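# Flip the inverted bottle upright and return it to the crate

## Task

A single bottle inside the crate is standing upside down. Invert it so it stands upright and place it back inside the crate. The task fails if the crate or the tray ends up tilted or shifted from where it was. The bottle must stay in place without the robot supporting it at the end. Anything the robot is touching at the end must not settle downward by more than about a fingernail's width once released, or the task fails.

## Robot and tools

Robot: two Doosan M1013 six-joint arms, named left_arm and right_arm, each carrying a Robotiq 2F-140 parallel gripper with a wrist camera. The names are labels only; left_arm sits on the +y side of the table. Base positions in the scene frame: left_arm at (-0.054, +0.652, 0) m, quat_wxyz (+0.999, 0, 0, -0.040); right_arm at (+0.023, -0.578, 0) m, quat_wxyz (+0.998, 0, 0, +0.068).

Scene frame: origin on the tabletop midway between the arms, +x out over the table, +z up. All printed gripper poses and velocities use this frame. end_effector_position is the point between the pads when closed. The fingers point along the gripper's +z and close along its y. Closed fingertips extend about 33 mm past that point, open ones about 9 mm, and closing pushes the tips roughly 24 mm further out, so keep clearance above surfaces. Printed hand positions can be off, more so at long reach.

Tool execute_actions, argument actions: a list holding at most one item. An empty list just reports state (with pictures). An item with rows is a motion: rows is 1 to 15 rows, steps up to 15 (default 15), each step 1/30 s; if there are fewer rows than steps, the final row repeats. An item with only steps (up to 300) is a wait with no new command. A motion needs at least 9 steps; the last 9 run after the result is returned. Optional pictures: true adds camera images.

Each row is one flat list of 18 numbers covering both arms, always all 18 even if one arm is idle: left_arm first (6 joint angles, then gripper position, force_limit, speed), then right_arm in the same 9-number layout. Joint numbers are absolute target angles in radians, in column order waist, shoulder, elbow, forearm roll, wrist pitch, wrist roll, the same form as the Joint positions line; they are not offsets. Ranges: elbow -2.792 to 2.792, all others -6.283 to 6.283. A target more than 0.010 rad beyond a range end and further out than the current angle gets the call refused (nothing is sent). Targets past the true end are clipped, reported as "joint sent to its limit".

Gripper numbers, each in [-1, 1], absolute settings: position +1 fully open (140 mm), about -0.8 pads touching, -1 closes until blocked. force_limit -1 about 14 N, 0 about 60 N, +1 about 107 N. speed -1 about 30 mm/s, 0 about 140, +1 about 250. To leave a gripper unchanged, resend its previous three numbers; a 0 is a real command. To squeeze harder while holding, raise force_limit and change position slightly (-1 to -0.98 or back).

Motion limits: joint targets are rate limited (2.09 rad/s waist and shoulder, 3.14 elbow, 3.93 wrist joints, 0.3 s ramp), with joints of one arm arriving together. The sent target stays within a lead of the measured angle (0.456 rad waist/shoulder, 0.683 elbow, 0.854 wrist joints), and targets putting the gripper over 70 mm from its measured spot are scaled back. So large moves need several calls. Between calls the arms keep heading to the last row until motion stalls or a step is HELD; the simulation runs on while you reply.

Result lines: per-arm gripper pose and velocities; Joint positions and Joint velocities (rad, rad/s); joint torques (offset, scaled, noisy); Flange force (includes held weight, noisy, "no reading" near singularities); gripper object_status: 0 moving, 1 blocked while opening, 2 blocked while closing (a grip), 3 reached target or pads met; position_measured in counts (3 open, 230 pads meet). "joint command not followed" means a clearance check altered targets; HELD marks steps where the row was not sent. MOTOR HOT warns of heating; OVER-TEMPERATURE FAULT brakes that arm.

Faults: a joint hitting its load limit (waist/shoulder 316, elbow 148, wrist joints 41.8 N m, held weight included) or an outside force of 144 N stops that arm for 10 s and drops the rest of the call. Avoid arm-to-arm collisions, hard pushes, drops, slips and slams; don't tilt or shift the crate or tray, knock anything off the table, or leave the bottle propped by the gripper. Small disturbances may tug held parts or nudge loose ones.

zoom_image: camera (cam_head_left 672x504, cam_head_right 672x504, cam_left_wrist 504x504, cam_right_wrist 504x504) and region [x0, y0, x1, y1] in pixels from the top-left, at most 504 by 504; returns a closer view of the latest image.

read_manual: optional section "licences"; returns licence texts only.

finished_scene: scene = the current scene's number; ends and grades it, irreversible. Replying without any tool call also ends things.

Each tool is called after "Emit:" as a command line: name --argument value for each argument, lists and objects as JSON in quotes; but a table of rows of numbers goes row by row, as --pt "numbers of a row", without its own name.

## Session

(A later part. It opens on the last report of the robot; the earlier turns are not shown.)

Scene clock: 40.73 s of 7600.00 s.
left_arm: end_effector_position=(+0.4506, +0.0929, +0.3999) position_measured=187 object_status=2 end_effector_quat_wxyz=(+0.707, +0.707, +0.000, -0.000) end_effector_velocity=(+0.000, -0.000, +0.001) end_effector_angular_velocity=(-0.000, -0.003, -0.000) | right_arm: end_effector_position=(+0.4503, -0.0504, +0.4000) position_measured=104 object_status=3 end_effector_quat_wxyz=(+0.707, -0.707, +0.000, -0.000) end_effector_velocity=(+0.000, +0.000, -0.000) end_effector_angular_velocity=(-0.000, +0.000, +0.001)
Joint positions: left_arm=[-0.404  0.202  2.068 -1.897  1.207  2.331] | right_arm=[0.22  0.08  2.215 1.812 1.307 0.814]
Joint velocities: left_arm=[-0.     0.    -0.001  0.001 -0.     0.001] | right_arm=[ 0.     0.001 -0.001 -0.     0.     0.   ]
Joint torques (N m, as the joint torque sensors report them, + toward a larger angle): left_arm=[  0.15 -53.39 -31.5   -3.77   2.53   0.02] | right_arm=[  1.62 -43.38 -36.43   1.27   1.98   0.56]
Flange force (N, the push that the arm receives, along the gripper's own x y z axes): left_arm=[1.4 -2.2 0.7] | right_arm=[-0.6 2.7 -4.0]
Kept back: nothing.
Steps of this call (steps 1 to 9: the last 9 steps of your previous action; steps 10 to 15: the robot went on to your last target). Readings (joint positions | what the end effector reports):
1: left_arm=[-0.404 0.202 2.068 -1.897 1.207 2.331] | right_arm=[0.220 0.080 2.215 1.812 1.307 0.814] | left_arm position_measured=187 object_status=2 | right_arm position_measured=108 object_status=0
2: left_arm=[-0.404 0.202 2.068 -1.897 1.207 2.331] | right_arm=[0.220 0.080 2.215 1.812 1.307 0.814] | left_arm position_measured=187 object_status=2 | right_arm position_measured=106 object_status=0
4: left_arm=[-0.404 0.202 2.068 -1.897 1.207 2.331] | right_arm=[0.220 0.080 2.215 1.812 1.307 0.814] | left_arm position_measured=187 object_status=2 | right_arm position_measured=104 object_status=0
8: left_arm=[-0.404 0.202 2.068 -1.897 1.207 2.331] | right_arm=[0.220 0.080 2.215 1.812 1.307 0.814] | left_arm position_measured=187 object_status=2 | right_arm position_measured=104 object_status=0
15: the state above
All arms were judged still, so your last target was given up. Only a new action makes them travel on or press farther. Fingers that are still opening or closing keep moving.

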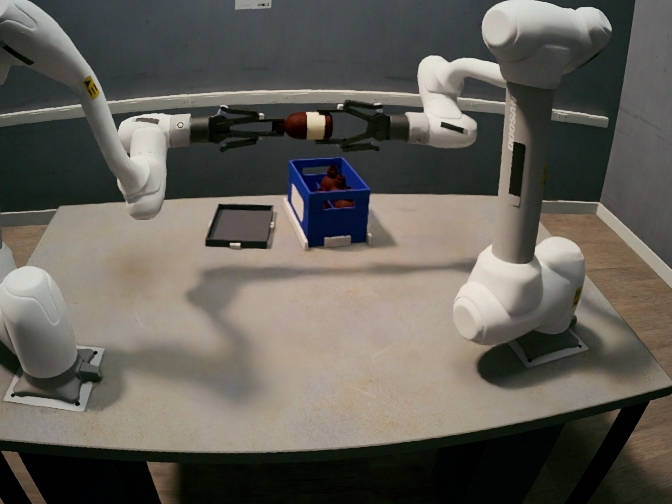

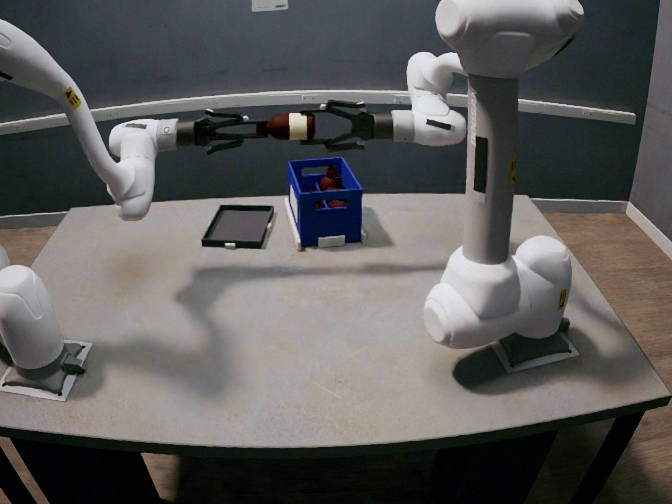

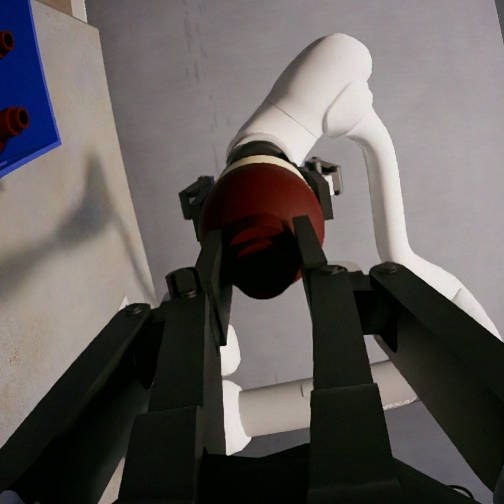

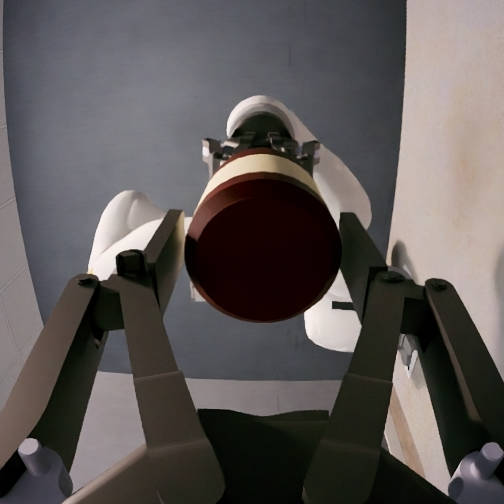

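Emit:
execute_actions --actions '[{"rows": [[-0.4039,0.2024,2.0678,-1.8971,1.2068,2.3307,-1,0.8,-0.6, -0.2275,0.0142,2.2858,1.5098,1.6389,0.8395,0.5,0.5,0]], "steps": 12}]'

Emit:
execute_actions --actions '[{"rows": [[-0.4985,0.3049,1.712,-1.4228,1.3763,1.9251,-1,0.8,-0.6, -0.2275,0.0142,2.2858,1.5098,1.6389,0.8395,0.5,0.5,0]], "steps": 9}]'

Emit:
execute_actions --actions '[{"rows": [[-0.5932,0.4074,1.3561,-0.9486,1.5458,1.5196,-1,0.8,-0.6, -0.2275,0.0142,2.2858,1.5098,1.6389,0.8395,0.5,0.5,0]], "steps": 9}]'

Emit:
execute_actions --actions '[{"rows": [[-0.6878,0.5099,1.0003,-0.4743,1.7153,1.114,-1,0.8,-0.6, -0.2275,0.0142,2.2858,1.5098,1.6389,0.8395,0.5,0.5,0]], "steps": 9}]'

Emit:
execute_actions --actions '[{"rows": [[-0.7824,0.6124,0.6444,0,1.8848,0.7084,-1,0.8,-0.6, -0.2275,0.0142,2.2858,1.5098,1.6389,0.8395,0.5,0.5,0]], "steps": 12}]'

Emit:
execute_actions --actions '[{"rows": [[-0.7269,0.8408,0.4832,0,1.8176,1.45,-1,0.8,-0.6, -0.2275,0.0142,2.2858,1.5098,1.6389,0.8395,0.5,0.5,0]], "steps": 12}]'

Emit:
execute_actions --actions '[{"rows": [[-0.7269,0.8408,0.4832,0,1.8176,2.2147,-1,0.8,-0.6, -0.2275,0.0142,2.2858,1.5098,1.6389,0.8395,0.5,0.5,0]], "steps": 12}]'

Emit:
execute_actions --actions '[{"steps": 25}]' --pictures true

Scene clock: 43.70 s of 7600.00 s.
left_arm: end_effector_position=(+0.4505, +0.0929, +0.4000) position_measured=187 object_status=2 end_effector_quat_wxyz=(+0.707, +0.707, -0.000, -0.000) end_effector_velocity=(+0.000, -0.000, +0.000) end_effector_angular_velocity=(-0.000, -0.001, +0.000) | right_arm: end_effector_position=(+0.4518, -0.0568, +0.4004) position_measured=93 object_status=0 end_effector_quat_wxyz=(+0.707, -0.707, -0.001, -0.001) end_effector_velocity=(+0.043, -0.199, +0.006) end_effector_angular_velocity=(+0.013, -0.040, -0.002)
Joint positions: left_arm=[-0.404  0.202  2.068 -1.897  1.207  2.331] | right_arm=[0.206 0.078 2.217 1.802 1.318 0.815]
Joint velocities: left_arm=[-0.     0.    -0.001 -0.    -0.     0.001] | right_arm=[-0.431 -0.066  0.07  -0.292  0.322  0.029]
Joint torques (N m, as the joint torque sensors report them, + toward a larger angle): left_arm=[  0.1  -53.26 -31.5   -3.65   2.71   0.19] | right_arm=[-16.62 -39.92 -32.56   2.52   1.83   0.79]
Flange force (N, the push that the arm receives, along the gripper's own x y z axes): left_arm=[1.0 -1.8 0.6] | right_arm=[-6.4 -2.1 1.4]
Steps of this call (steps 1 to 86: nothing new was sent; steps 87 to 89: the first 3 steps of this action). Readings (joint positions | what the end effector reports):
87: left_arm=[-0.404 0.202 2.068 -1.897 1.207 2.331] | right_arm=[0.220 0.080 2.215 1.812 1.307 0.814] | left_arm position_measured=187 object_status=2 | right_arm position_measured=104 object_status=0
88: left_arm=[-0.404 0.202 2.068 -1.897 1.207 2.331] | right_arm=[0.216 0.080 2.215 1.809 1.310 0.814] | left_arm position_measured=187 object_status=2 | right_arm position_measured=101 object_status=0
89: the state above

Scene clock: 44.00 s of 7600.00 s.
left_arm: end_effector_position=(+0.4505, +0.0929, +0.4000) position_measured=187 object_status=2 end_effector_quat_wxyz=(+0.707, +0.707, -0.000, -0.000) end_effector_velocity=(+0.000, -0.000, +0.000) end_effector_angular_velocity=(+0.000, -0.000, +0.000) | right_arm: end_effector_position=(+0.4619, -0.1653, +0.4010) position_measured=66 object_status=0 end_effector_quat_wxyz=(+0.708, -0.706, -0.004, -0.005) end_effector_velocity=(-0.011, -0.357, -0.003) end_effector_angular_velocity=(-0.007, +0.012, -0.002)
Joint positions: left_arm=[-0.404  0.202  2.068 -1.897  1.207  2.331] | right_arm=[-0.032  0.043  2.255  1.642  1.494  0.828]
Joint velocities: left_arm=[-0.    -0.    -0.001  0.    -0.001 -0.   ] | right_arm=[-0.797 -0.118  0.127 -0.536  0.588  0.046]
Joint torques (N m, as the joint torque sensors report them, + toward a larger angle): left_arm=[  0.33 -53.47 -31.7   -3.77   2.71   0.09] | right_arm=[  2.41 -38.56 -35.28   1.34   2.13   0.1 ]
Flange force (N, the push that the arm receives, along the gripper's own x y z axes): left_arm=[1.0 -2.0 1.0] | right_arm=[-4.1 0.3 -4.5]
Kept back: the last 9 steps of this action.
Steps of this call (steps 1 to 9: the last 9 steps of your previous action). Readings (joint positions | what the end effector reports):
1: left_arm=[-0.404 0.202 2.068 -1.897 1.207 2.331] | right_arm=[0.187 0.076 2.220 1.789 1.332 0.816] | left_arm position_measured=187 object_status=2 | right_arm position_measured=85 object_status=0
2: left_arm=[-0.404 0.202 2.068 -1.897 1.207 2.331] | right_arm=[0.161 0.072 2.224 1.772 1.351 0.817] | left_arm position_measured=187 object_status=2 | right_arm position_measured=78 object_status=0
4: left_arm=[-0.404 0.202 2.068 -1.897 1.207 2.331] | right_arm=[0.102 0.063 2.233 1.733 1.394 0.821] | left_arm position_measured=187 object_status=2 | right_arm position_measured=66 object_status=0
8: left_arm=[-0.404 0.202 2.068 -1.897 1.207 2.331] | right_arm=[-0.005 0.047 2.250 1.660 1.474 0.827] | left_arm position_measured=187 object_status=2 | right_arm position_measured=66 object_status=0
9: the state above

Scene clock: 44.30 s of 7600.00 s.
left_arm: end_effector_position=(+0.4097, +0.0288, +0.4290) position_measured=187 object_status=2 end_effector_quat_wxyz=(+0.649, +0.742, -0.116, -0.123) end_effector_velocity=(-0.149, -0.197, +0.052) end_effector_angular_velocity=(+0.852, -0.020, -1.290) | right_arm: end_effector_position=(+0.4510, -0.2474, +0.4000) position_measured=66 object_status=3 end_effector_quat_wxyz=(+0.707, -0.707, -0.000, -0.000) end_effector_velocity=(-0.014, -0.060, -0.000) end_effector_angular_velocity=(-0.002, +0.015, +0.000)
Joint positions: left_arm=[-0.471  0.275  1.816 -1.562  1.326  2.045] | right_arm=[-0.22   0.015  2.285  1.515  1.634  0.839]
Joint velocities: left_arm=[-0.29   0.314 -1.08   1.433  0.512 -1.226] | right_arm=[-0.144 -0.022  0.022 -0.097  0.106  0.009]
Joint torques (N m, as the joint torque sensors report them, + toward a larger angle): left_arm=[  1.95 -70.4  -28.86  -3.2    1.31   0.19] | right_arm=[  8.1  -35.17 -35.87   1.43   1.58   0.48]
Flange force (N, the push that the arm receives, along the gripper's own x y z axes): left_arm=[2.9 -4.7 -1.6] | right_arm=[-3.9 1.1 -1.5]
Kept back: the last 9 steps of this action.
Steps of this call (steps 1 to 9: the last 9 steps of your previous action). Readings (joint positions | what the end effector reports):
1: left_arm=[-0.404 0.202 2.068 -1.897 1.207 2.331] | right_arm=[-0.059 0.039 2.259 1.624 1.514 0.830] | left_arm position_measured=187 object_status=2 | right_arm position_measured=66 object_status=0
2: left_arm=[-0.405 0.204 2.063 -1.890 1.209 2.325] | right_arm=[-0.086 0.035 2.263 1.605 1.534 0.831] | left_arm position_measured=187 object_status=2 | right_arm position_measured=66 object_status=3
4: left_arm=[-0.416 0.216 2.021 -1.834 1.229 2.277] | right_arm=[-0.140 0.027 2.272 1.569 1.574 0.834] | left_arm position_measured=187 object_status=2 | right_arm position_measured=66 object_status=3
8: left_arm=[-0.460 0.264 1.855 -1.614 1.308 2.089] | right_arm=[-0.214 0.016 2.284 1.519 1.628 0.839] | left_arm position_measured=187 object_status=2 | right_arm position_measured=66 object_status=3
9: the state above

Scene clock: 44.60 s of 7600.00 s.
left_arm: end_effector_position=(+0.3924, -0.0087, +0.4247) position_measured=187 object_status=2 end_effector_quat_wxyz=(+0.433, +0.844, -0.221, -0.229) end_effector_velocity=(+0.060, -0.023, -0.028) end_effector_angular_velocity=(+1.125, -0.324, -0.316) | right_arm: end_effector_position=(+0.4503, -0.2503, +0.4000) position_measured=66 object_status=3 end_effector_quat_wxyz=(+0.707, -0.707, +0.000, -0.000) end_effector_velocity=(-0.000, -0.001, +0.000) end_effector_angular_velocity=(+0.001, +0.001, -0.000)
Joint positions: left_arm=[-0.579  0.392  1.409 -1.02   1.521  1.58 ] | right_arm=[-0.227  0.014  2.286  1.51   1.639  0.839]
Joint velocities: left_arm=[-0.227  0.247 -0.85   1.128  0.405 -0.968] | right_arm=[-0.002 -0.     0.001 -0.     0.002  0.001]
Joint torques (N m, as the joint torque sensors report them, + toward a larger angle): left_arm=[ 12.28 -85.48 -27.85  -1.94   1.61   0.09] | right_arm=[ -1.31 -33.8  -35.17   2.13   1.71   0.62]
Flange force (N, the push that the arm receives, along the gripper's own x y z axes): left_arm=[3.1 0.6 5.1] | right_arm=[-4.1 1.2 3.0]
Kept back: the last 9 steps of this action.
Steps of this call (steps 1 to 9: the last 9 steps of your previous action). Readings (joint positions | what the end effector reports):
1: left_arm=[-0.480 0.285 1.783 -1.518 1.343 2.006] | right_arm=[-0.224 0.015 2.285 1.512 1.636 0.839] | left_arm position_measured=187 object_status=2 | right_arm position_measured=66 object_status=3
2: left_arm=[-0.489 0.295 1.747 -1.470 1.360 1.965] | right_arm=[-0.225 0.015 2.285 1.511 1.637 0.839] | left_arm position_measured=187 object_status=2 | right_arm position_measured=66 object_status=3
4: left_arm=[-0.516 0.324 1.646 -1.334 1.408 1.849] | right_arm=[-0.226 0.014 2.286 1.510 1.638 0.839] | left_arm position_measured=187 object_status=2 | right_arm position_measured=66 object_status=3
8: left_arm=[-0.571 0.383 1.442 -1.063 1.505 1.618] | right_arm=[-0.227 0.014 2.286 1.510 1.639 0.839] | left_arm position_measured=187 object_status=2 | right_arm position_measured=66 object_status=3
9: the state above

Scene clock: 45.00 s of 7600.00 s.
left_arm: end_effector_position=(+0.4704, -0.0076, +0.4354) position_measured=187 object_status=2 end_effector_quat_wxyz=(+0.149, +0.963, -0.163, -0.157) end_effector_velocity=(+0.285, +0.023, +0.124) end_effector_angular_velocity=(+1.325, -0.984, +0.774) | right_arm: end_effector_position=(+0.4503, -0.2504, +0.4000) position_measured=66 object_status=3 end_effector_quat_wxyz=(+0.707, -0.707, +0.000, -0.000) end_effector_velocity=(+0.000, -0.000, +0.001) end_effector_angular_velocity=(+0.001, -0.001, -0.001)
Joint positions: left_arm=[-0.696  0.519  0.97  -0.433  1.73   1.078] | right_arm=[-0.227  0.014  2.286  1.51   1.639  0.84 ]
Joint velocities: left_arm=[-0.295  0.326 -1.12   1.512  0.536 -1.29 ] | right_arm=[-0.001 -0.001 -0.     0.     0.    -0.   ]
Joint torques (N m, as the joint torque sensors report them, + toward a larger angle): left_arm=[ -18.07 -107.9   -57.44    3.83   -0.33    0.07] | right_arm=[  0.84 -34.57 -34.81   2.22   1.82   0.59]
Flange force (N, the push that the arm receives, along the gripper's own x y z axes): left_arm=[9.6 4.1 -2.6] | right_arm=[-3.1 1.4 -2.1]
Steps of this call (steps 1 to 9: the last 9 steps of your previous action; steps 10 to 12: the first 3 steps of this action). Readings (joint positions | what the end effector reports):
10: left_arm=[-0.681 0.502 1.026 -0.510 1.703 1.144] | right_arm=[-0.227 0.014 2.286 1.510 1.639 0.839] | left_arm position_measured=187 object_status=2 | right_arm position_measured=66 object_status=3
11: left_arm=[-0.687 0.509 1.003 -0.478 1.714 1.117] | right_arm=[-0.227 0.014 2.286 1.510 1.639 0.839] | left_arm position_measured=187 object_status=2 | right_arm position_measured=66 object_status=3
12: the state above

Scene clock: 45.40 s of 7600.00 s.
left_arm: end_effector_position=(+0.5536, -0.0044, +0.4947) position_measured=187 object_status=2 end_effector_quat_wxyz=(+0.005, +1.000, -0.011, -0.003) end_effector_velocity=(+0.159, -0.094, -0.128) end_effector_angular_velocity=(-0.048, -0.043, -0.526) | right_arm: end_effector_position=(+0.4503, -0.2504, +0.4000) position_measured=66 object_status=3 end_effector_quat_wxyz=(+0.707, -0.707, +0.000, -0.000) end_effector_velocity=(-0.000, -0.000, -0.001) end_effector_angular_velocity=(+0.000, +0.002, +0.000)
Joint positions: left_arm=[-0.778  0.621  0.639 -0.012  1.878  0.732] | right_arm=[-0.227  0.014  2.286  1.51   1.639  0.84 ]
Joint velocities: left_arm=[ 0.066  0.3   -0.263  0.    -0.095  0.593] | right_arm=[-0.     0.001  0.002 -0.     0.    -0.   ]
Joint torques (N m, as the joint torque sensors report them, + toward a larger angle): left_arm=[  3.05 -53.7  -24.41   1.93  -0.56  -0.42] | right_arm=[  1.51 -34.89 -34.97   2.15   1.77   0.54]
Flange force (N, the push that the arm receives, along the gripper's own x y z axes): left_arm=[3.4 1.4 0.4] | right_arm=[-2.7 2.3 -3.5]
Steps of this call (steps 1 to 9: the last 9 steps of your previous action; steps 10 to 12: the first 3 steps of this action). Readings (joint positions | what the end effector reports):
10: left_arm=[-0.779 0.609 0.656 -0.016 1.879 0.722] | right_arm=[-0.227 0.014 2.286 1.510 1.639 0.840] | left_arm position_measured=187 object_status=2 | right_arm position_measured=66 object_status=3
11: left_arm=[-0.780 0.613 0.648 -0.012 1.880 0.720] | right_arm=[-0.227 0.014 2.286 1.510 1.639 0.839] | left_arm position_measured=187 object_status=2 | right_arm position_measured=66 object_status=3
12: the state above

Scene clock: 45.80 s of 7600.00 s.
left_arm: end_effector_position=(+0.6436, -0.0426, +0.3956) position_measured=187 object_status=2 end_effector_quat_wxyz=(+0.001, +0.955, -0.296, -0.001) end_effector_velocity=(+0.139, -0.046, -0.169) end_effector_angular_velocity=(+0.013, -0.010, -2.242) | right_arm: end_effector_position=(+0.4503, -0.2504, +0.4000) position_measured=66 object_status=3 end_effector_quat_wxyz=(+0.707, -0.707, +0.000, -0.000) end_effector_velocity=(+0.000, +0.000, +0.001) end_effector_angular_velocity=(-0.000, -0.003, -0.000)
Joint positions: left_arm=[-0.737  0.798  0.515 -0.003  1.829  1.355] | right_arm=[-0.228  0.014  2.286  1.51   1.639  0.84 ]
Joint velocities: left_arm=[ 0.065  0.282 -0.2    0.018 -0.074  2.313] | right_arm=[ 0.    -0.001 -0.001  0.    -0.    -0.001]
Joint torques (N m, as the joint torque sensors report them, + toward a larger angle): left_arm=[  -6.13 -153.03  -49.9     4.21   -0.11    0.51] | right_arm=[  1.42 -34.54 -34.86   2.28   1.9    0.63]
Flange force (N, the push that the arm receives, along the gripper's own x y z axes): left_arm=no reading | right_arm=[-3.2 1.5 -3.2]
Steps of this call (steps 1 to 9: the last 9 steps of your previous action; steps 10 to 12: the first 3 steps of this action). Readings (joint positions | what the end effector reports):
10: left_arm=[-0.743 0.773 0.532 -0.004 1.836 1.225] | right_arm=[-0.228 0.014 2.286 1.510 1.639 0.840] | left_arm position_measured=187 object_status=2 | right_arm position_measured=66 object_status=3
11: left_arm=[-0.740 0.787 0.523 -0.003 1.832 1.283] | right_arm=[-0.228 0.014 2.286 1.510 1.639 0.840] | left_arm position_measured=187 object_status=2 | right_arm position_measured=66 object_status=3
12: the state above

Scene clock: 46.63 s of 7600.00 s.
left_arm: end_effector_position=(+0.6650, -0.0493, +0.3700) position_measured=187 object_status=2 end_effector_quat_wxyz=(-0.000, +0.748, -0.663, +0.000) end_effector_velocity=(-0.000, +0.001, -0.001) end_effector_angular_velocity=(+0.003, +0.001, -0.001) | right_arm: end_effector_position=(+0.4503, -0.2504, +0.4000) position_measured=66 object_status=3 end_effector_quat_wxyz=(+0.707, -0.707, +0.000, -0.000) end_effector_velocity=(-0.000, +0.000, +0.000) end_effector_angular_velocity=(+0.001, +0.000, +0.000)
Joint positions: left_arm=[-0.727  0.841  0.483  0.     1.818  2.215] | right_arm=[-0.228  0.014  2.286  1.51   1.639  0.84 ]
Joint velocities: left_arm=[-0.     0.     0.002  0.002  0.     0.001] | right_arm=[ 0.     0.    -0.     0.001  0.001  0.   ]
Joint torques (N m, as the joint torque sensors report them, + toward a larger angle): left_arm=[   0.28 -121.61  -40.77    4.21    0.14    0.01] | right_arm=[  1.01 -34.84 -34.94   2.25   1.89   0.42]
Flange force (N, the push that the arm receives, along the gripper's own x y z axes): left_arm=no reading | right_arm=[-2.6 1.9 -2.3]
Kept back: nothing.
Steps of this call (steps 1 to 9: the last 9 steps of your previous action; steps 10 to 25: the robot went on to your last target). Readings (joint positions | what the end effector reports):
1: left_arm=[-0.735 0.806 0.509 -0.002 1.827 1.440] | right_arm=[-0.228 0.014 2.286 1.510 1.639 0.840] | left_arm position_measured=187 object_status=2 | right_arm position_measured=66 object_status=3
2: left_arm=[-0.734 0.813 0.504 -0.002 1.825 1.540] | right_arm=[-0.228 0.014 2.286 1.510 1.639 0.839] | left_arm position_measured=187 object_status=2 | right_arm position_measured=66 object_status=3
4: left_arm=[-0.731 0.823 0.496 -0.001 1.822 1.754] | right_arm=[-0.228 0.014 2.286 1.510 1.639 0.840] | left_arm position_measured=187 object_status=2 | right_arm position_measured=66 object_status=3
8: left_arm=[-0.728 0.836 0.486 -0.000 1.819 2.078] | right_arm=[-0.228 0.014 2.286 1.510 1.639 0.840] | left_arm position_measured=187 object_status=2 | right_arm position_measured=66 object_status=3
25: the state above

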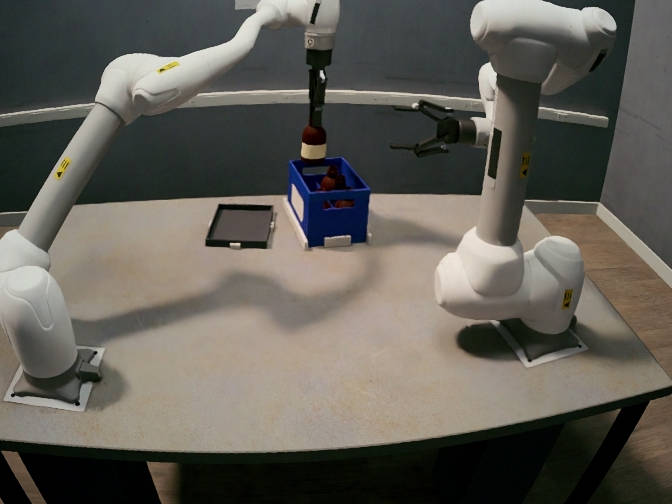

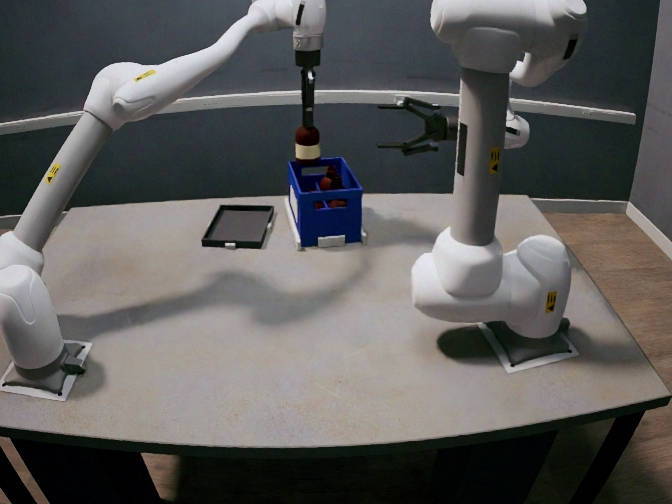

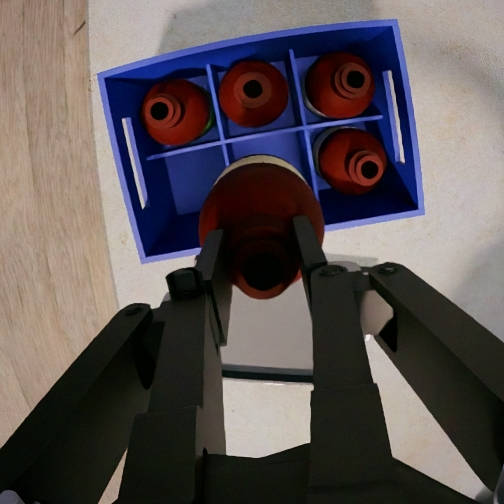

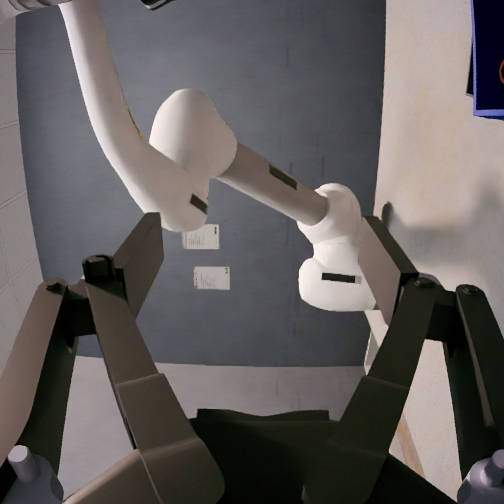

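Emit:
execute_actions --actions '[{"rows": [[-0.7358,0.8318,0.5366,0,1.7732,2.2058,-1,0.8,-0.6, -0.2275,0.0142,2.2858,1.5098,1.6389,0.8395,0.5,0.5,0],[-0.7358,0.8318,0.5366,0,1.7732,2.2058,-1,0.8,-0.6, -0.2275,0.0142,2.2858,1.5098,1.6389,0.8395,0.5,0.5,0],[-0.7358,0.8318,0.5366,0,1.7732,2.2058,-1,0.8,-0.6, -0.2275,0.0142,2.2858,1.5098,1.6389,0.8395,0.5,0.5,0],[-0.7358,0.8318,0.5366,0,1.7732,2.2058,-1,0.8,-0.6, -0.2275,0.0142,2.2858,1.5098,1.6389,0.8395,0.5,0.5,0],[-0.7358,0.8318,0.5366,0,1.7732,2.2058,-1,0.8,-0.6, -0.2275,0.0142,2.2858,1.5098,1.6389,0.8395,0.5,0.5,0],[-0.7358,0.8247,0.5723,0,1.7446,2.2058,-1,0.8,-0.6, -0.2275,0.0142,2.2858,1.5098,1.6389,0.8395,0.5,0.5,0],[-0.7358,0.8247,0.5723,0,1.7446,2.2058,-1,0.8,-0.6, -0.2275,0.0142,2.2858,1.5098,1.6389,0.8395,0.5,0.5,0],[-0.7358,0.8247,0.5723,0,1.7446,2.2058,-1,0.8,-0.6, -0.2275,0.0142,2.2858,1.5098,1.6389,0.8395,0.5,0.5,0],[-0.7358,0.8188,0.6057,0,1.7171,2.2058,-1,0.8,-0.6, -0.2275,0.0142,2.2858,1.5098,1.6389,0.8395,0.5,0.5,0],[-0.7358,0.8188,0.6057,0,1.7171,2.2058,-1,0.8,-0.6, -0.2275,0.0142,2.2858,1.5098,1.6389,0.8395,0.5,0.5,0],[-0.7358,0.8188,0.6057,0,1.7171,2.2058,-1,0.8,-0.6, -0.2275,0.0142,2.2858,1.5098,1.6389,0.8395,0.5,0.5,0],[-0.7358,0.8142,0.6367,0,1.6907,2.2058,-1,0.8,-0.6, -0.2275,0.0142,2.2858,1.5098,1.6389,0.8395,0.5,0.5,0],[-0.7358,0.8142,0.6367,0,1.6907,2.2058,-1,0.8,-0.6, -0.2275,0.0142,2.2858,1.5098,1.6389,0.8395,0.5,0.5,0],[-0.7358,0.8142,0.6367,0,1.6907,2.2058,-1,0.8,-0.6, -0.2275,0.0142,2.2858,1.5098,1.6389,0.8395,0.5,0.5,0],[-0.7358,0.8107,0.6655,0,1.6654,2.2058,-1,0.8,-0.6, -0.2275,0.0142,2.2858,1.5098,1.6389,0.8395,0.5,0.5,0]], "steps": 15}]'

Emit:
execute_actions --actions '[{"steps": 20}]' --pictures true

Scene clock: 50.20 s of 7600.00 s.
left_arm: end_effector_position=(+0.6610, -0.0557, +0.3524) position_measured=187 object_status=2 end_effector_quat_wxyz=(+0.000, +0.748, -0.663, -0.000) end_effector_velocity=(-0.012, -0.016, -0.048) end_effector_angular_velocity=(-0.008, -0.007, +0.001) | right_arm: end_effector_position=(+0.4503, -0.2504, +0.4000) position_measured=66 object_status=3 end_effector_quat_wxyz=(+0.707, -0.707, +0.000, -0.000) end_effector_velocity=(-0.000, +0.000, +0.001) end_effector_angular_velocity=(-0.000, -0.003, +0.001)
Joint positions: left_arm=[-0.734  0.833  0.529 -0.     1.78   2.207] | right_arm=[-0.228  0.014  2.286  1.51   1.639  0.84 ]
Joint velocities: left_arm=[-0.02  -0.035  0.153 -0.    -0.128 -0.021] | right_arm=[ 0.001 -0.002 -0.001 -0.     0.    -0.   ]
Joint torques (N m, as the joint torque sensors report them, + toward a larger angle): left_arm=[   4.68 -133.85  -44.53    5.4     0.15   -0.07] | right_arm=[  1.24 -34.33 -34.81   2.21   1.84   0.6 ]
Flange force (N, the push that the arm receives, along the gripper's own x y z axes): left_arm=no reading | right_arm=[-3.7 0.6 -2.6]
Steps of this call (steps 1 to 15: the robot went on to your last target; steps 16 to 90: nothing new was sent; then 0.37 s passed at rest; steps 91 to 96: the first 6 steps of this action). Readings (joint positions | what the end effector reports):
91: left_arm=[-0.727 0.841 0.483 0.000 1.817 2.215] | right_arm=[-0.228 0.014 2.286 1.510 1.639 0.840] | left_arm position_measured=187 object_status=2 | right_arm position_measured=66 object_status=3
92: left_arm=[-0.727 0.840 0.489 0.000 1.813 2.215] | right_arm=[-0.228 0.014 2.286 1.510 1.639 0.840] | left_arm position_measured=187 object_status=2 | right_arm position_measured=66 object_status=3
94: left_arm=[-0.731 0.836 0.515 -0.000 1.791 2.210] | right_arm=[-0.228 0.014 2.286 1.510 1.639 0.840] | left_arm position_measured=187 object_status=2 | right_arm position_measured=66 object_status=3
96: the state above

Scene clock: 50.87 s of 7600.00 s.
left_arm: end_effector_position=(+0.6599, -0.0570, +0.3002) position_measured=187 object_status=2 end_effector_quat_wxyz=(-0.000, +0.748, -0.663, +0.000) end_effector_velocity=(-0.001, -0.001, -0.003) end_effector_angular_velocity=(+0.001, +0.001, -0.000) | right_arm: end_effector_position=(+0.4503, -0.2504, +0.4000) position_measured=66 object_status=3 end_effector_quat_wxyz=(+0.707, -0.707, +0.000, -0.000) end_effector_velocity=(-0.000, -0.000, -0.001) end_effector_angular_velocity=(-0.000, -0.000, -0.000)
Joint positions: left_arm=[-0.736  0.811  0.665  0.     1.666  2.206] | right_arm=[-0.228  0.014  2.286  1.51   1.639  0.84 ]
Joint velocities: left_arm=[-0.001 -0.     0.006 -0.    -0.004 -0.001] | right_arm=[-0.    -0.     0.001 -0.    -0.    -0.001]
Joint torques (N m, as the joint torque sensors report them, + toward a larger angle): left_arm=[  -0.02 -121.33  -42.44    4.2     0.16    0.05] | right_arm=[  1.5  -34.44 -34.77   2.17   1.76   0.64]
Flange force (N, the push that the arm receives, along the gripper's own x y z axes): left_arm=[6.4 -4.7 1.0] | right_arm=[-3.1 1.7 -3.6]
Kept back: nothing.
Steps of this call (steps 1 to 9: the last 9 steps of your previous action; steps 10 to 20: the robot went on to your last target). Readings (joint positions | what the end effector reports):
1: left_arm=[-0.735 0.832 0.537 -0.000 1.773 2.207] | right_arm=[-0.228 0.014 2.286 1.510 1.639 0.840] | left_arm position_measured=187 object_status=2 | right_arm position_measured=66 object_status=3
2: left_arm=[-0.735 0.829 0.548 -0.000 1.764 2.206] | right_arm=[-0.228 0.014 2.286 1.510 1.639 0.839] | left_arm position_measured=187 object_status=2 | right_arm position_measured=66 object_status=3
4: left_arm=[-0.735 0.826 0.567 -0.000 1.749 2.206] | right_arm=[-0.228 0.014 2.286 1.510 1.639 0.840] | left_arm position_measured=187 object_status=2 | right_arm position_measured=66 object_status=3
8: left_arm=[-0.736 0.818 0.611 -0.000 1.712 2.206] | right_arm=[-0.228 0.014 2.286 1.510 1.639 0.840] | left_arm position_measured=187 object_status=2 | right_arm position_measured=66 object_status=3
20: the state above

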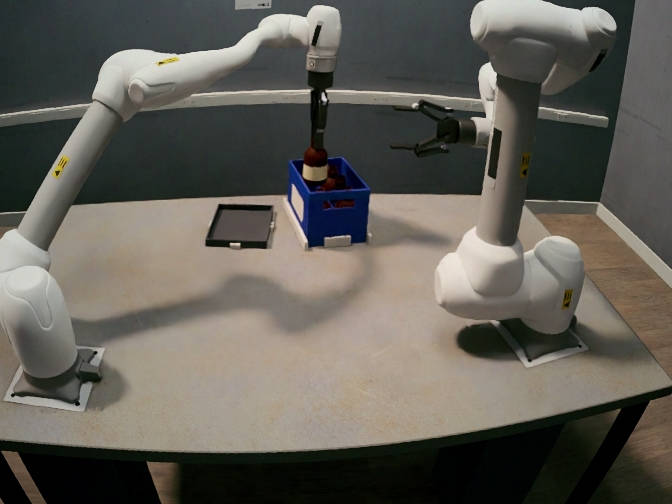

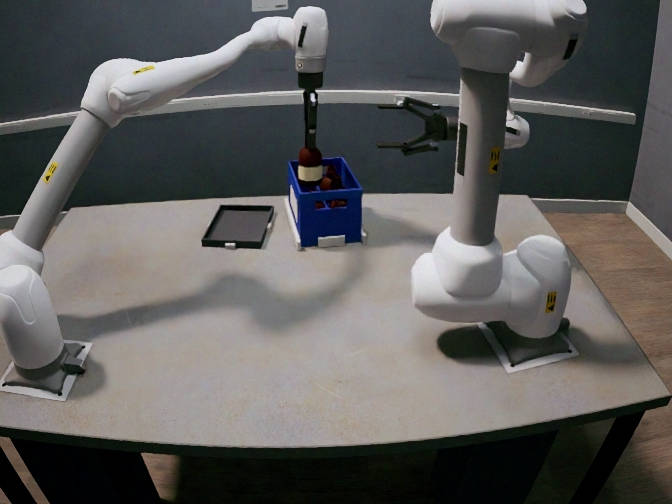

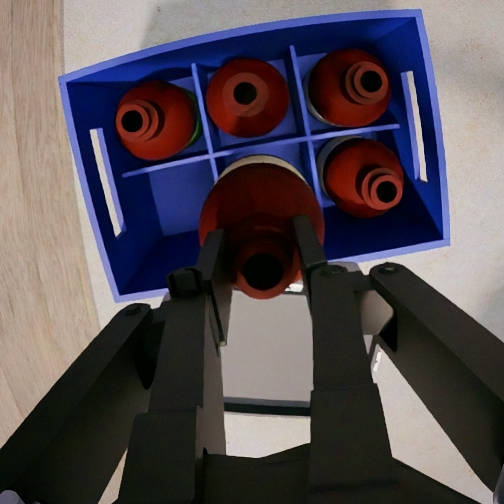

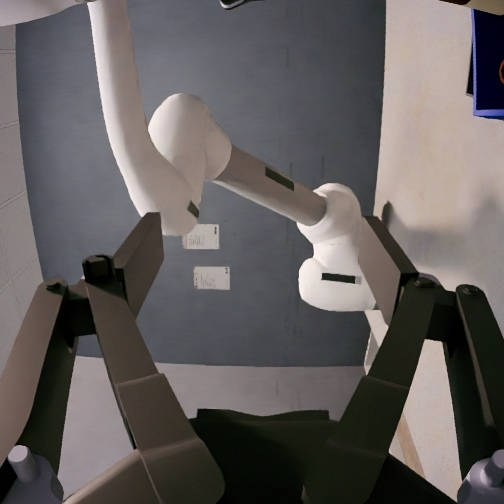

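Emit:
execute_actions --actions '[{"rows": [[-0.7358,0.8082,0.6925,0,1.6409,2.2058,-1,0.8,-0.6, -0.2275,0.0142,2.2858,1.5098,1.6389,0.8395,0.5,0.5,0],[-0.7358,0.8082,0.6925,0,1.6409,2.2058,-1,0.8,-0.6, -0.2275,0.0142,2.2858,1.5098,1.6389,0.8395,0.5,0.5,0],[-0.7358,0.8082,0.6925,0,1.6409,2.2058,-1,0.8,-0.6, -0.2275,0.0142,2.2858,1.5098,1.6389,0.8395,0.5,0.5,0],[-0.7358,0.8062,0.7184,0,1.617,2.2058,-1,0.8,-0.6, -0.2275,0.0142,2.2858,1.5098,1.6389,0.8395,0.5,0.5,0],[-0.7358,0.8062,0.7184,0,1.617,2.2058,-1,0.8,-0.6, -0.2275,0.0142,2.2858,1.5098,1.6389,0.8395,0.5,0.5,0],[-0.7358,0.8062,0.7184,0,1.617,2.2058,-1,0.8,-0.6, -0.2275,0.0142,2.2858,1.5098,1.6389,0.8395,0.5,0.5,0],[-0.7358,0.8052,0.7426,0,1.5938,2.2058,-1,0.8,-0.6, -0.2275,0.0142,2.2858,1.5098,1.6389,0.8395,0.5,0.5,0],[-0.7358,0.8052,0.7426,0,1.5938,2.2058,-1,0.8,-0.6, -0.2275,0.0142,2.2858,1.5098,1.6389,0.8395,0.5,0.5,0],[-0.7358,0.8052,0.7426,0,1.5938,2.2058,-1,0.8,-0.6, -0.2275,0.0142,2.2858,1.5098,1.6389,0.8395,0.5,0.5,0],[-0.7358,0.8048,0.7656,0,1.5712,2.2058,-1,0.8,-0.6, -0.2275,0.0142,2.2858,1.5098,1.6389,0.8395,0.5,0.5,0]], "steps": 15}]'

Emit:
execute_actions --actions '[{"steps": 16}]' --pictures true

Scene clock: 53.23 s of 7600.00 s.
left_arm: end_effector_position=(+0.6600, -0.0571, +0.2841) position_measured=187 object_status=2 end_effector_quat_wxyz=(+0.000, +0.748, -0.663, +0.000) end_effector_velocity=(-0.001, +0.001, -0.122) end_effector_angular_velocity=(+0.008, +0.006, -0.000) | right_arm: end_effector_position=(+0.4503, -0.2504, +0.4000) position_measured=66 object_status=3 end_effector_quat_wxyz=(+0.707, -0.707, +0.000, -0.000) end_effector_velocity=(+0.000, -0.000, -0.000) end_effector_angular_velocity=(-0.000, -0.000, -0.000)
Joint positions: left_arm=[-0.736  0.808  0.7   -0.     1.634  2.206] | right_arm=[-0.228  0.014  2.286  1.51   1.639  0.84 ]
Joint velocities: left_arm=[-0.001 -0.015  0.244  0.001 -0.22  -0.001] | right_arm=[-0.     0.     0.    -0.001 -0.    -0.001]
Joint torques (N m, as the joint torque sensors report them, + toward a larger angle): left_arm=[  -1.   -110.72  -39.79    3.72    0.25    0.08] | right_arm=[  1.07 -34.12 -34.54   2.15   1.91   0.51]
Flange force (N, the push that the arm receives, along the gripper's own x y z axes): left_arm=[2.8 -1.5 4.2] | right_arm=[-3.5 0.4 -2.3]
Steps of this call (steps 1 to 15: the robot went on to your last target; steps 16 to 65: nothing new was sent; steps 66 to 71: the first 6 steps of this action). Readings (joint positions | what the end effector reports):
66: left_arm=[-0.736 0.811 0.666 0.000 1.665 2.206] | right_arm=[-0.228 0.014 2.286 1.510 1.639 0.840] | left_arm position_measured=187 object_status=2 | right_arm position_measured=66 object_status=3
67: left_arm=[-0.736 0.810 0.670 0.000 1.661 2.206] | right_arm=[-0.228 0.014 2.286 1.510 1.639 0.840] | left_arm position_measured=187 object_status=2 | right_arm position_measured=66 object_status=3
69: left_arm=[-0.736 0.809 0.684 -0.000 1.649 2.206] | right_arm=[-0.228 0.014 2.286 1.510 1.639 0.840] | left_arm position_measured=187 object_status=2 | right_arm position_measured=66 object_status=3
71: the state above

Scene clock: 53.77 s of 7600.00 s.
left_arm: end_effector_position=(+0.6599, -0.0570, +0.2502) position_measured=187 object_status=2 end_effector_quat_wxyz=(+0.000, +0.748, -0.663, +0.000) end_effector_velocity=(-0.000, +0.001, -0.002) end_effector_angular_velocity=(+0.003, +0.000, +0.001) | right_arm: end_effector_position=(+0.4503, -0.2504, +0.4000) position_measured=66 object_status=3 end_effector_quat_wxyz=(+0.707, -0.707, +0.000, -0.000) end_effector_velocity=(+0.000, -0.000, +0.000) end_effector_angular_velocity=(+0.000, +0.000, -0.001)
Joint positions: left_arm=[-0.736  0.805  0.765 -0.     1.571  2.206] | right_arm=[-0.228  0.014  2.286  1.51   1.639  0.839]
Joint velocities: left_arm=[ 0.    -0.     0.003  0.002 -0.001 -0.001] | right_arm=[-0. -0.  0.  0. -0.  0.]
Joint torques (N m, as the joint torque sensors report them, + toward a larger angle): left_arm=[   0.33 -119.97  -42.45    4.38    0.31    0.  ] | right_arm=[  1.78 -34.52 -34.89   2.23   1.76   0.58]
Flange force (N, the push that the arm receives, along the gripper's own x y z axes): left_arm=[3.9 -2.8 1.8] | right_arm=[-3.1 1.6 -4.4]
Kept back: nothing.
Steps of this call (steps 1 to 9: the last 9 steps of your previous action; steps 10 to 16: the robot went on to your last target). Readings (joint positions | what the end effector reports):
1: left_arm=[-0.736 0.807 0.707 -0.000 1.628 2.206] | right_arm=[-0.228 0.014 2.286 1.510 1.639 0.840] | left_arm position_measured=187 object_status=2 | right_arm position_measured=66 object_status=3
2: left_arm=[-0.736 0.807 0.715 -0.000 1.620 2.206] | right_arm=[-0.228 0.014 2.286 1.510 1.639 0.840] | left_arm position_measured=187 object_status=2 | right_arm position_measured=66 object_status=3
4: left_arm=[-0.736 0.806 0.731 -0.000 1.605 2.206] | right_arm=[-0.228 0.014 2.286 1.510 1.639 0.840] | left_arm position_measured=187 object_status=2 | right_arm position_measured=66 object_status=3
8: left_arm=[-0.736 0.805 0.759 -0.000 1.578 2.206] | right_arm=[-0.228 0.014 2.286 1.510 1.639 0.839] | left_arm position_measured=187 object_status=2 | right_arm position_measured=66 object_status=3
16: the state above

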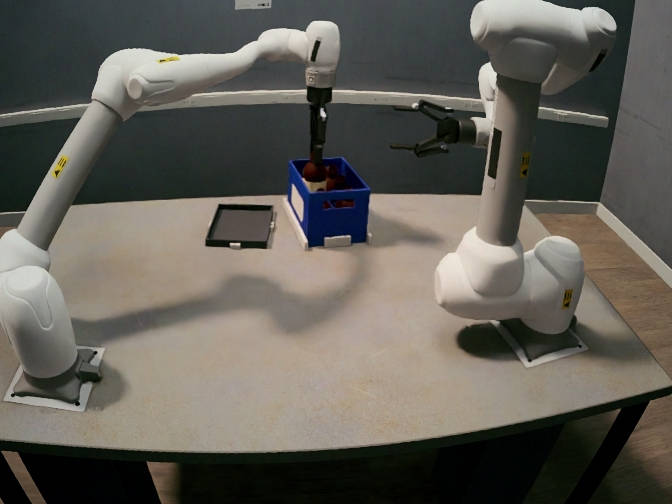

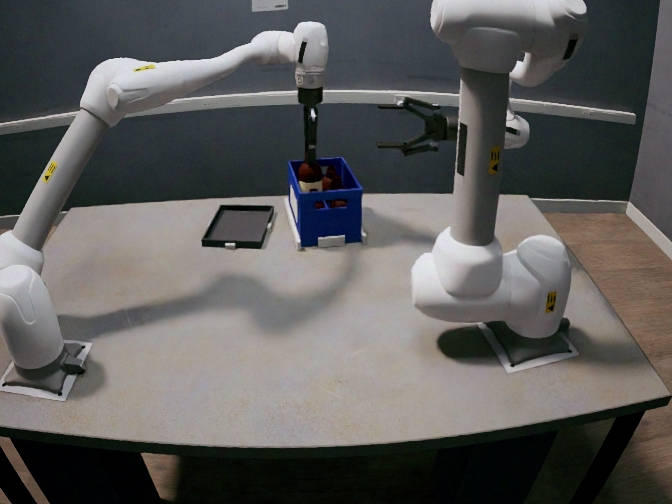

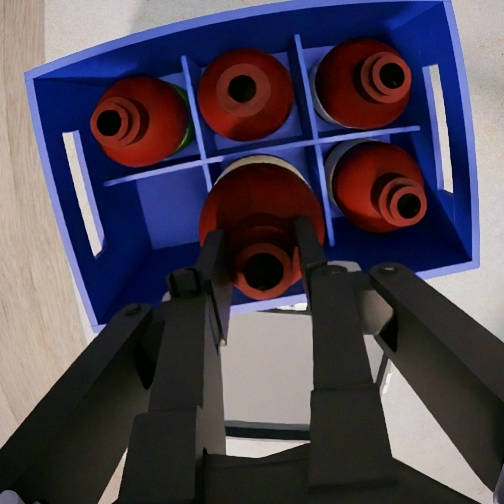

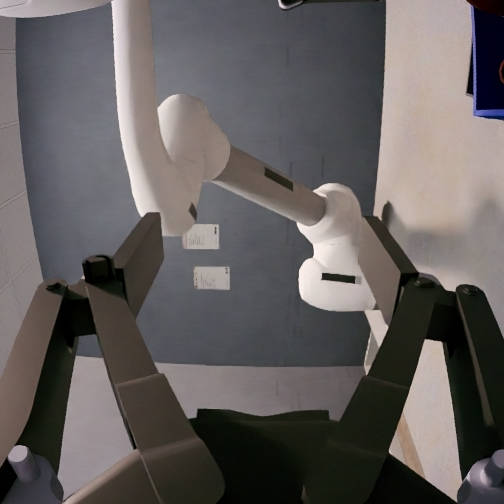

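Emit:
execute_actions --actions '[{"rows": [[-0.7394,0.7925,0.7878,0,1.5613,2.2022,-1,0.8,-0.6, -0.2275,0.0142,2.2858,1.5098,1.6389,0.8395,0.5,0.5,0],[-0.7394,0.7925,0.7878,0,1.5613,2.2022,-1,0.8,-0.6, -0.2275,0.0142,2.2858,1.5098,1.6389,0.8395,0.5,0.5,0],[-0.7394,0.7925,0.7878,0,1.5613,2.2022,-1,0.8,-0.6, -0.2275,0.0142,2.2858,1.5098,1.6389,0.8395,0.5,0.5,0],[-0.7394,0.7925,0.7878,0,1.5613,2.2022,-1,0.8,-0.6, -0.2275,0.0142,2.2858,1.5098,1.6389,0.8395,0.5,0.5,0],[-0.7394,0.7925,0.7878,0,1.5613,2.2022,-1,0.8,-0.6, -0.2275,0.0142,2.2858,1.5098,1.6389,0.8395,0.5,0.5,0],[-0.7394,0.7925,0.7878,0,1.5613,2.2022,-1,0.8,-0.6, -0.2275,0.0142,2.2858,1.5098,1.6389,0.8395,0.5,0.5,0],[-0.7394,0.7928,0.7985,0,1.5503,2.2022,-1,0.8,-0.6, -0.2275,0.0142,2.2858,1.5098,1.6389,0.8395,0.5,0.5,0],[-0.7394,0.7928,0.7985,0,1.5503,2.2022,-1,0.8,-0.6, -0.2275,0.0142,2.2858,1.5098,1.6389,0.8395,0.5,0.5,0],[-0.7394,0.7931,0.809,0,1.5395,2.2022,-1,0.8,-0.6, -0.2275,0.0142,2.2858,1.5098,1.6389,0.8395,0.5,0.5,0],[-0.7394,0.7931,0.809,0,1.5395,2.2022,-1,0.8,-0.6, -0.2275,0.0142,2.2858,1.5098,1.6389,0.8395,0.5,0.5,0],[-0.7394,0.7936,0.8193,0,1.5287,2.2022,-1,0.8,-0.6, -0.2275,0.0142,2.2858,1.5098,1.6389,0.8395,0.5,0.5,0],[-0.7394,0.7936,0.8193,0,1.5287,2.2022,-1,0.8,-0.6, -0.2275,0.0142,2.2858,1.5098,1.6389,0.8395,0.5,0.5,0],[-0.7394,0.7942,0.8294,0,1.5179,2.2022,-1,0.8,-0.6, -0.2275,0.0142,2.2858,1.5098,1.6389,0.8395,0.5,0.5,0]], "steps": 15}]'

Emit:
execute_actions --actions '[{"steps": 18}]' --pictures true

Scene clock: 56.57 s of 7600.00 s.
left_arm: end_effector_position=(+0.6547, -0.0557, +0.2499) position_measured=187 object_status=2 end_effector_quat_wxyz=(-0.000, +0.748, -0.663, -0.000) end_effector_velocity=(-0.012, +0.001, -0.001) end_effector_angular_velocity=(+0.000, +0.002, -0.001) | right_arm: end_effector_position=(+0.4503, -0.2504, +0.4000) position_measured=66 object_status=3 end_effector_quat_wxyz=(+0.707, -0.707, +0.000, -0.000) end_effector_velocity=(+0.000, +0.000, +0.000) end_effector_angular_velocity=(+0.000, -0.001, +0.000)
Joint positions: left_arm=[-0.739  0.794  0.785  0.     1.563  2.203] | right_arm=[-0.228  0.014  2.286  1.51   1.639  0.839]
Joint velocities: left_arm=[-0.007 -0.021  0.039 -0.001 -0.017 -0.006] | right_arm=[ 0.  0. -0. -0.  0. -0.]
Joint torques (N m, as the joint torque sensors report them, + toward a larger angle): left_arm=[   0.57 -117.53  -41.97    4.39   -0.41    0.05] | right_arm=[  0.66 -35.22 -34.82   2.22   1.72   0.41]
Flange force (N, the push that the arm receives, along the gripper's own x y z axes): left_arm=[6.6 -5.0 -0.5] | right_arm=[-1.7 2.2 -1.8]
Steps of this call (steps 1 to 15: the robot went on to your last target; steps 16 to 78: nothing new was sent; steps 79 to 84: the first 6 steps of this action). Readings (joint positions | what the end effector reports):
79: left_arm=[-0.736 0.805 0.766 0.000 1.571 2.206] | right_arm=[-0.228 0.014 2.286 1.510 1.639 0.840] | left_arm position_measured=187 object_status=2 | right_arm position_measured=66 object_status=3
80: left_arm=[-0.736 0.803 0.770 0.000 1.569 2.205] | right_arm=[-0.228 0.014 2.286 1.510 1.639 0.840] | left_arm position_measured=187 object_status=2 | right_arm position_measured=66 object_status=3
82: left_arm=[-0.738 0.797 0.780 0.000 1.565 2.203] | right_arm=[-0.228 0.014 2.286 1.510 1.639 0.840] | left_arm position_measured=187 object_status=2 | right_arm position_measured=66 object_status=3
84: the state above

Scene clock: 57.17 s of 7600.00 s.
left_arm: end_effector_position=(+0.6537, -0.0557, +0.2252) position_measured=187 object_status=2 end_effector_quat_wxyz=(+0.000, +0.748, -0.663, +0.000) end_effector_velocity=(-0.000, -0.000, -0.002) end_effector_angular_velocity=(+0.000, +0.001, +0.001) | right_arm: end_effector_position=(+0.4503, -0.2504, +0.4000) position_measured=66 object_status=3 end_effector_quat_wxyz=(+0.707, -0.707, +0.000, -0.000) end_effector_velocity=(-0.001, -0.000, -0.000) end_effector_angular_velocity=(+0.001, +0.001, +0.000)
Joint positions: left_arm=[-0.739  0.794  0.829  0.     1.518  2.202] | right_arm=[-0.228  0.014  2.286  1.51   1.639  0.839]
Joint velocities: left_arm=[-0.     0.     0.003 -0.    -0.003 -0.002] | right_arm=[-0.    -0.     0.002  0.     0.001 -0.   ]
Joint torques (N m, as the joint torque sensors report them, + toward a larger angle): left_arm=[  -0.31 -119.43  -42.2     4.3     0.04    0.07] | right_arm=[  1.52 -34.51 -34.78   2.24   1.85   0.45]
Flange force (N, the push that the arm receives, along the gripper's own x y z axes): left_arm=[4.9 -4.1 1.4] | right_arm=[-3.4 1.3 -3.5]
Kept back: nothing.
Steps of this call (steps 1 to 9: the last 9 steps of your previous action; steps 10 to 18: the robot went on to your last target). Readings (joint positions | what the end effector reports):
1: left_arm=[-0.739 0.794 0.786 0.000 1.562 2.203] | right_arm=[-0.228 0.014 2.286 1.510 1.639 0.840] | left_arm position_measured=187 object_status=2 | right_arm position_measured=66 object_status=3
2: left_arm=[-0.739 0.793 0.789 0.000 1.559 2.202] | right_arm=[-0.228 0.014 2.286 1.510 1.639 0.839] | left_arm position_measured=187 object_status=2 | right_arm position_measured=66 object_status=3
4: left_arm=[-0.739 0.793 0.797 0.000 1.552 2.202] | right_arm=[-0.228 0.014 2.286 1.510 1.639 0.840] | left_arm position_measured=187 object_status=2 | right_arm position_measured=66 object_status=3
8: left_arm=[-0.739 0.793 0.816 0.000 1.532 2.202] | right_arm=[-0.228 0.014 2.286 1.510 1.639 0.839] | left_arm position_measured=187 object_status=2 | right_arm position_measured=66 object_status=3
18: the state above

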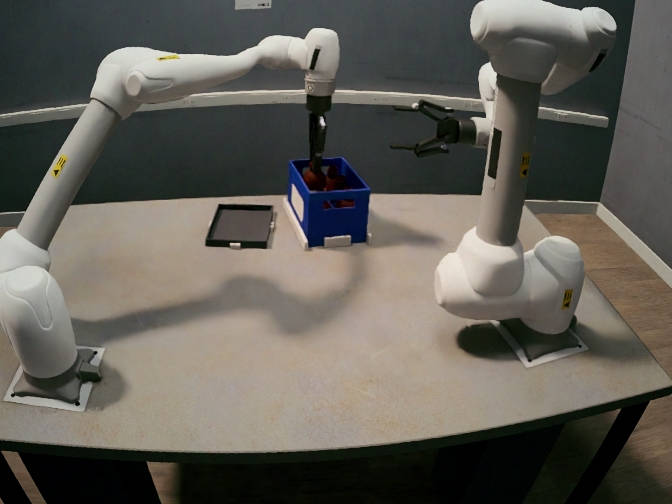

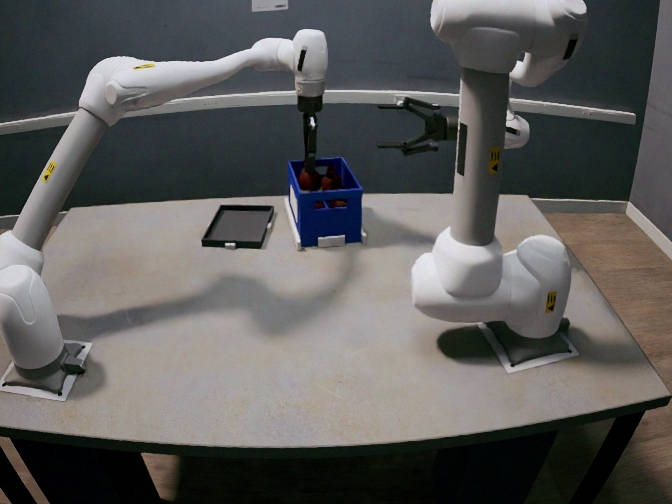

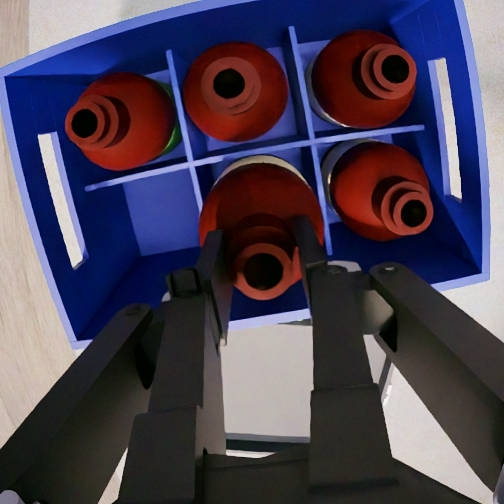

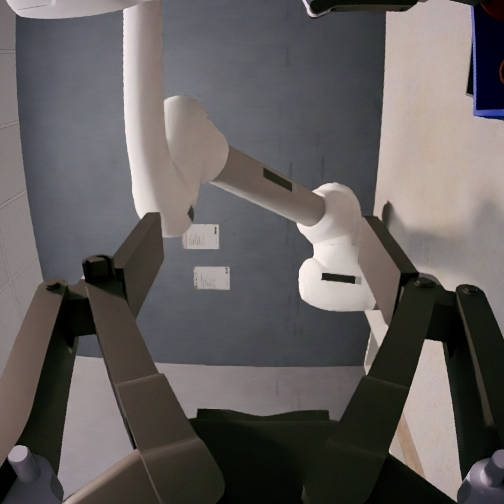

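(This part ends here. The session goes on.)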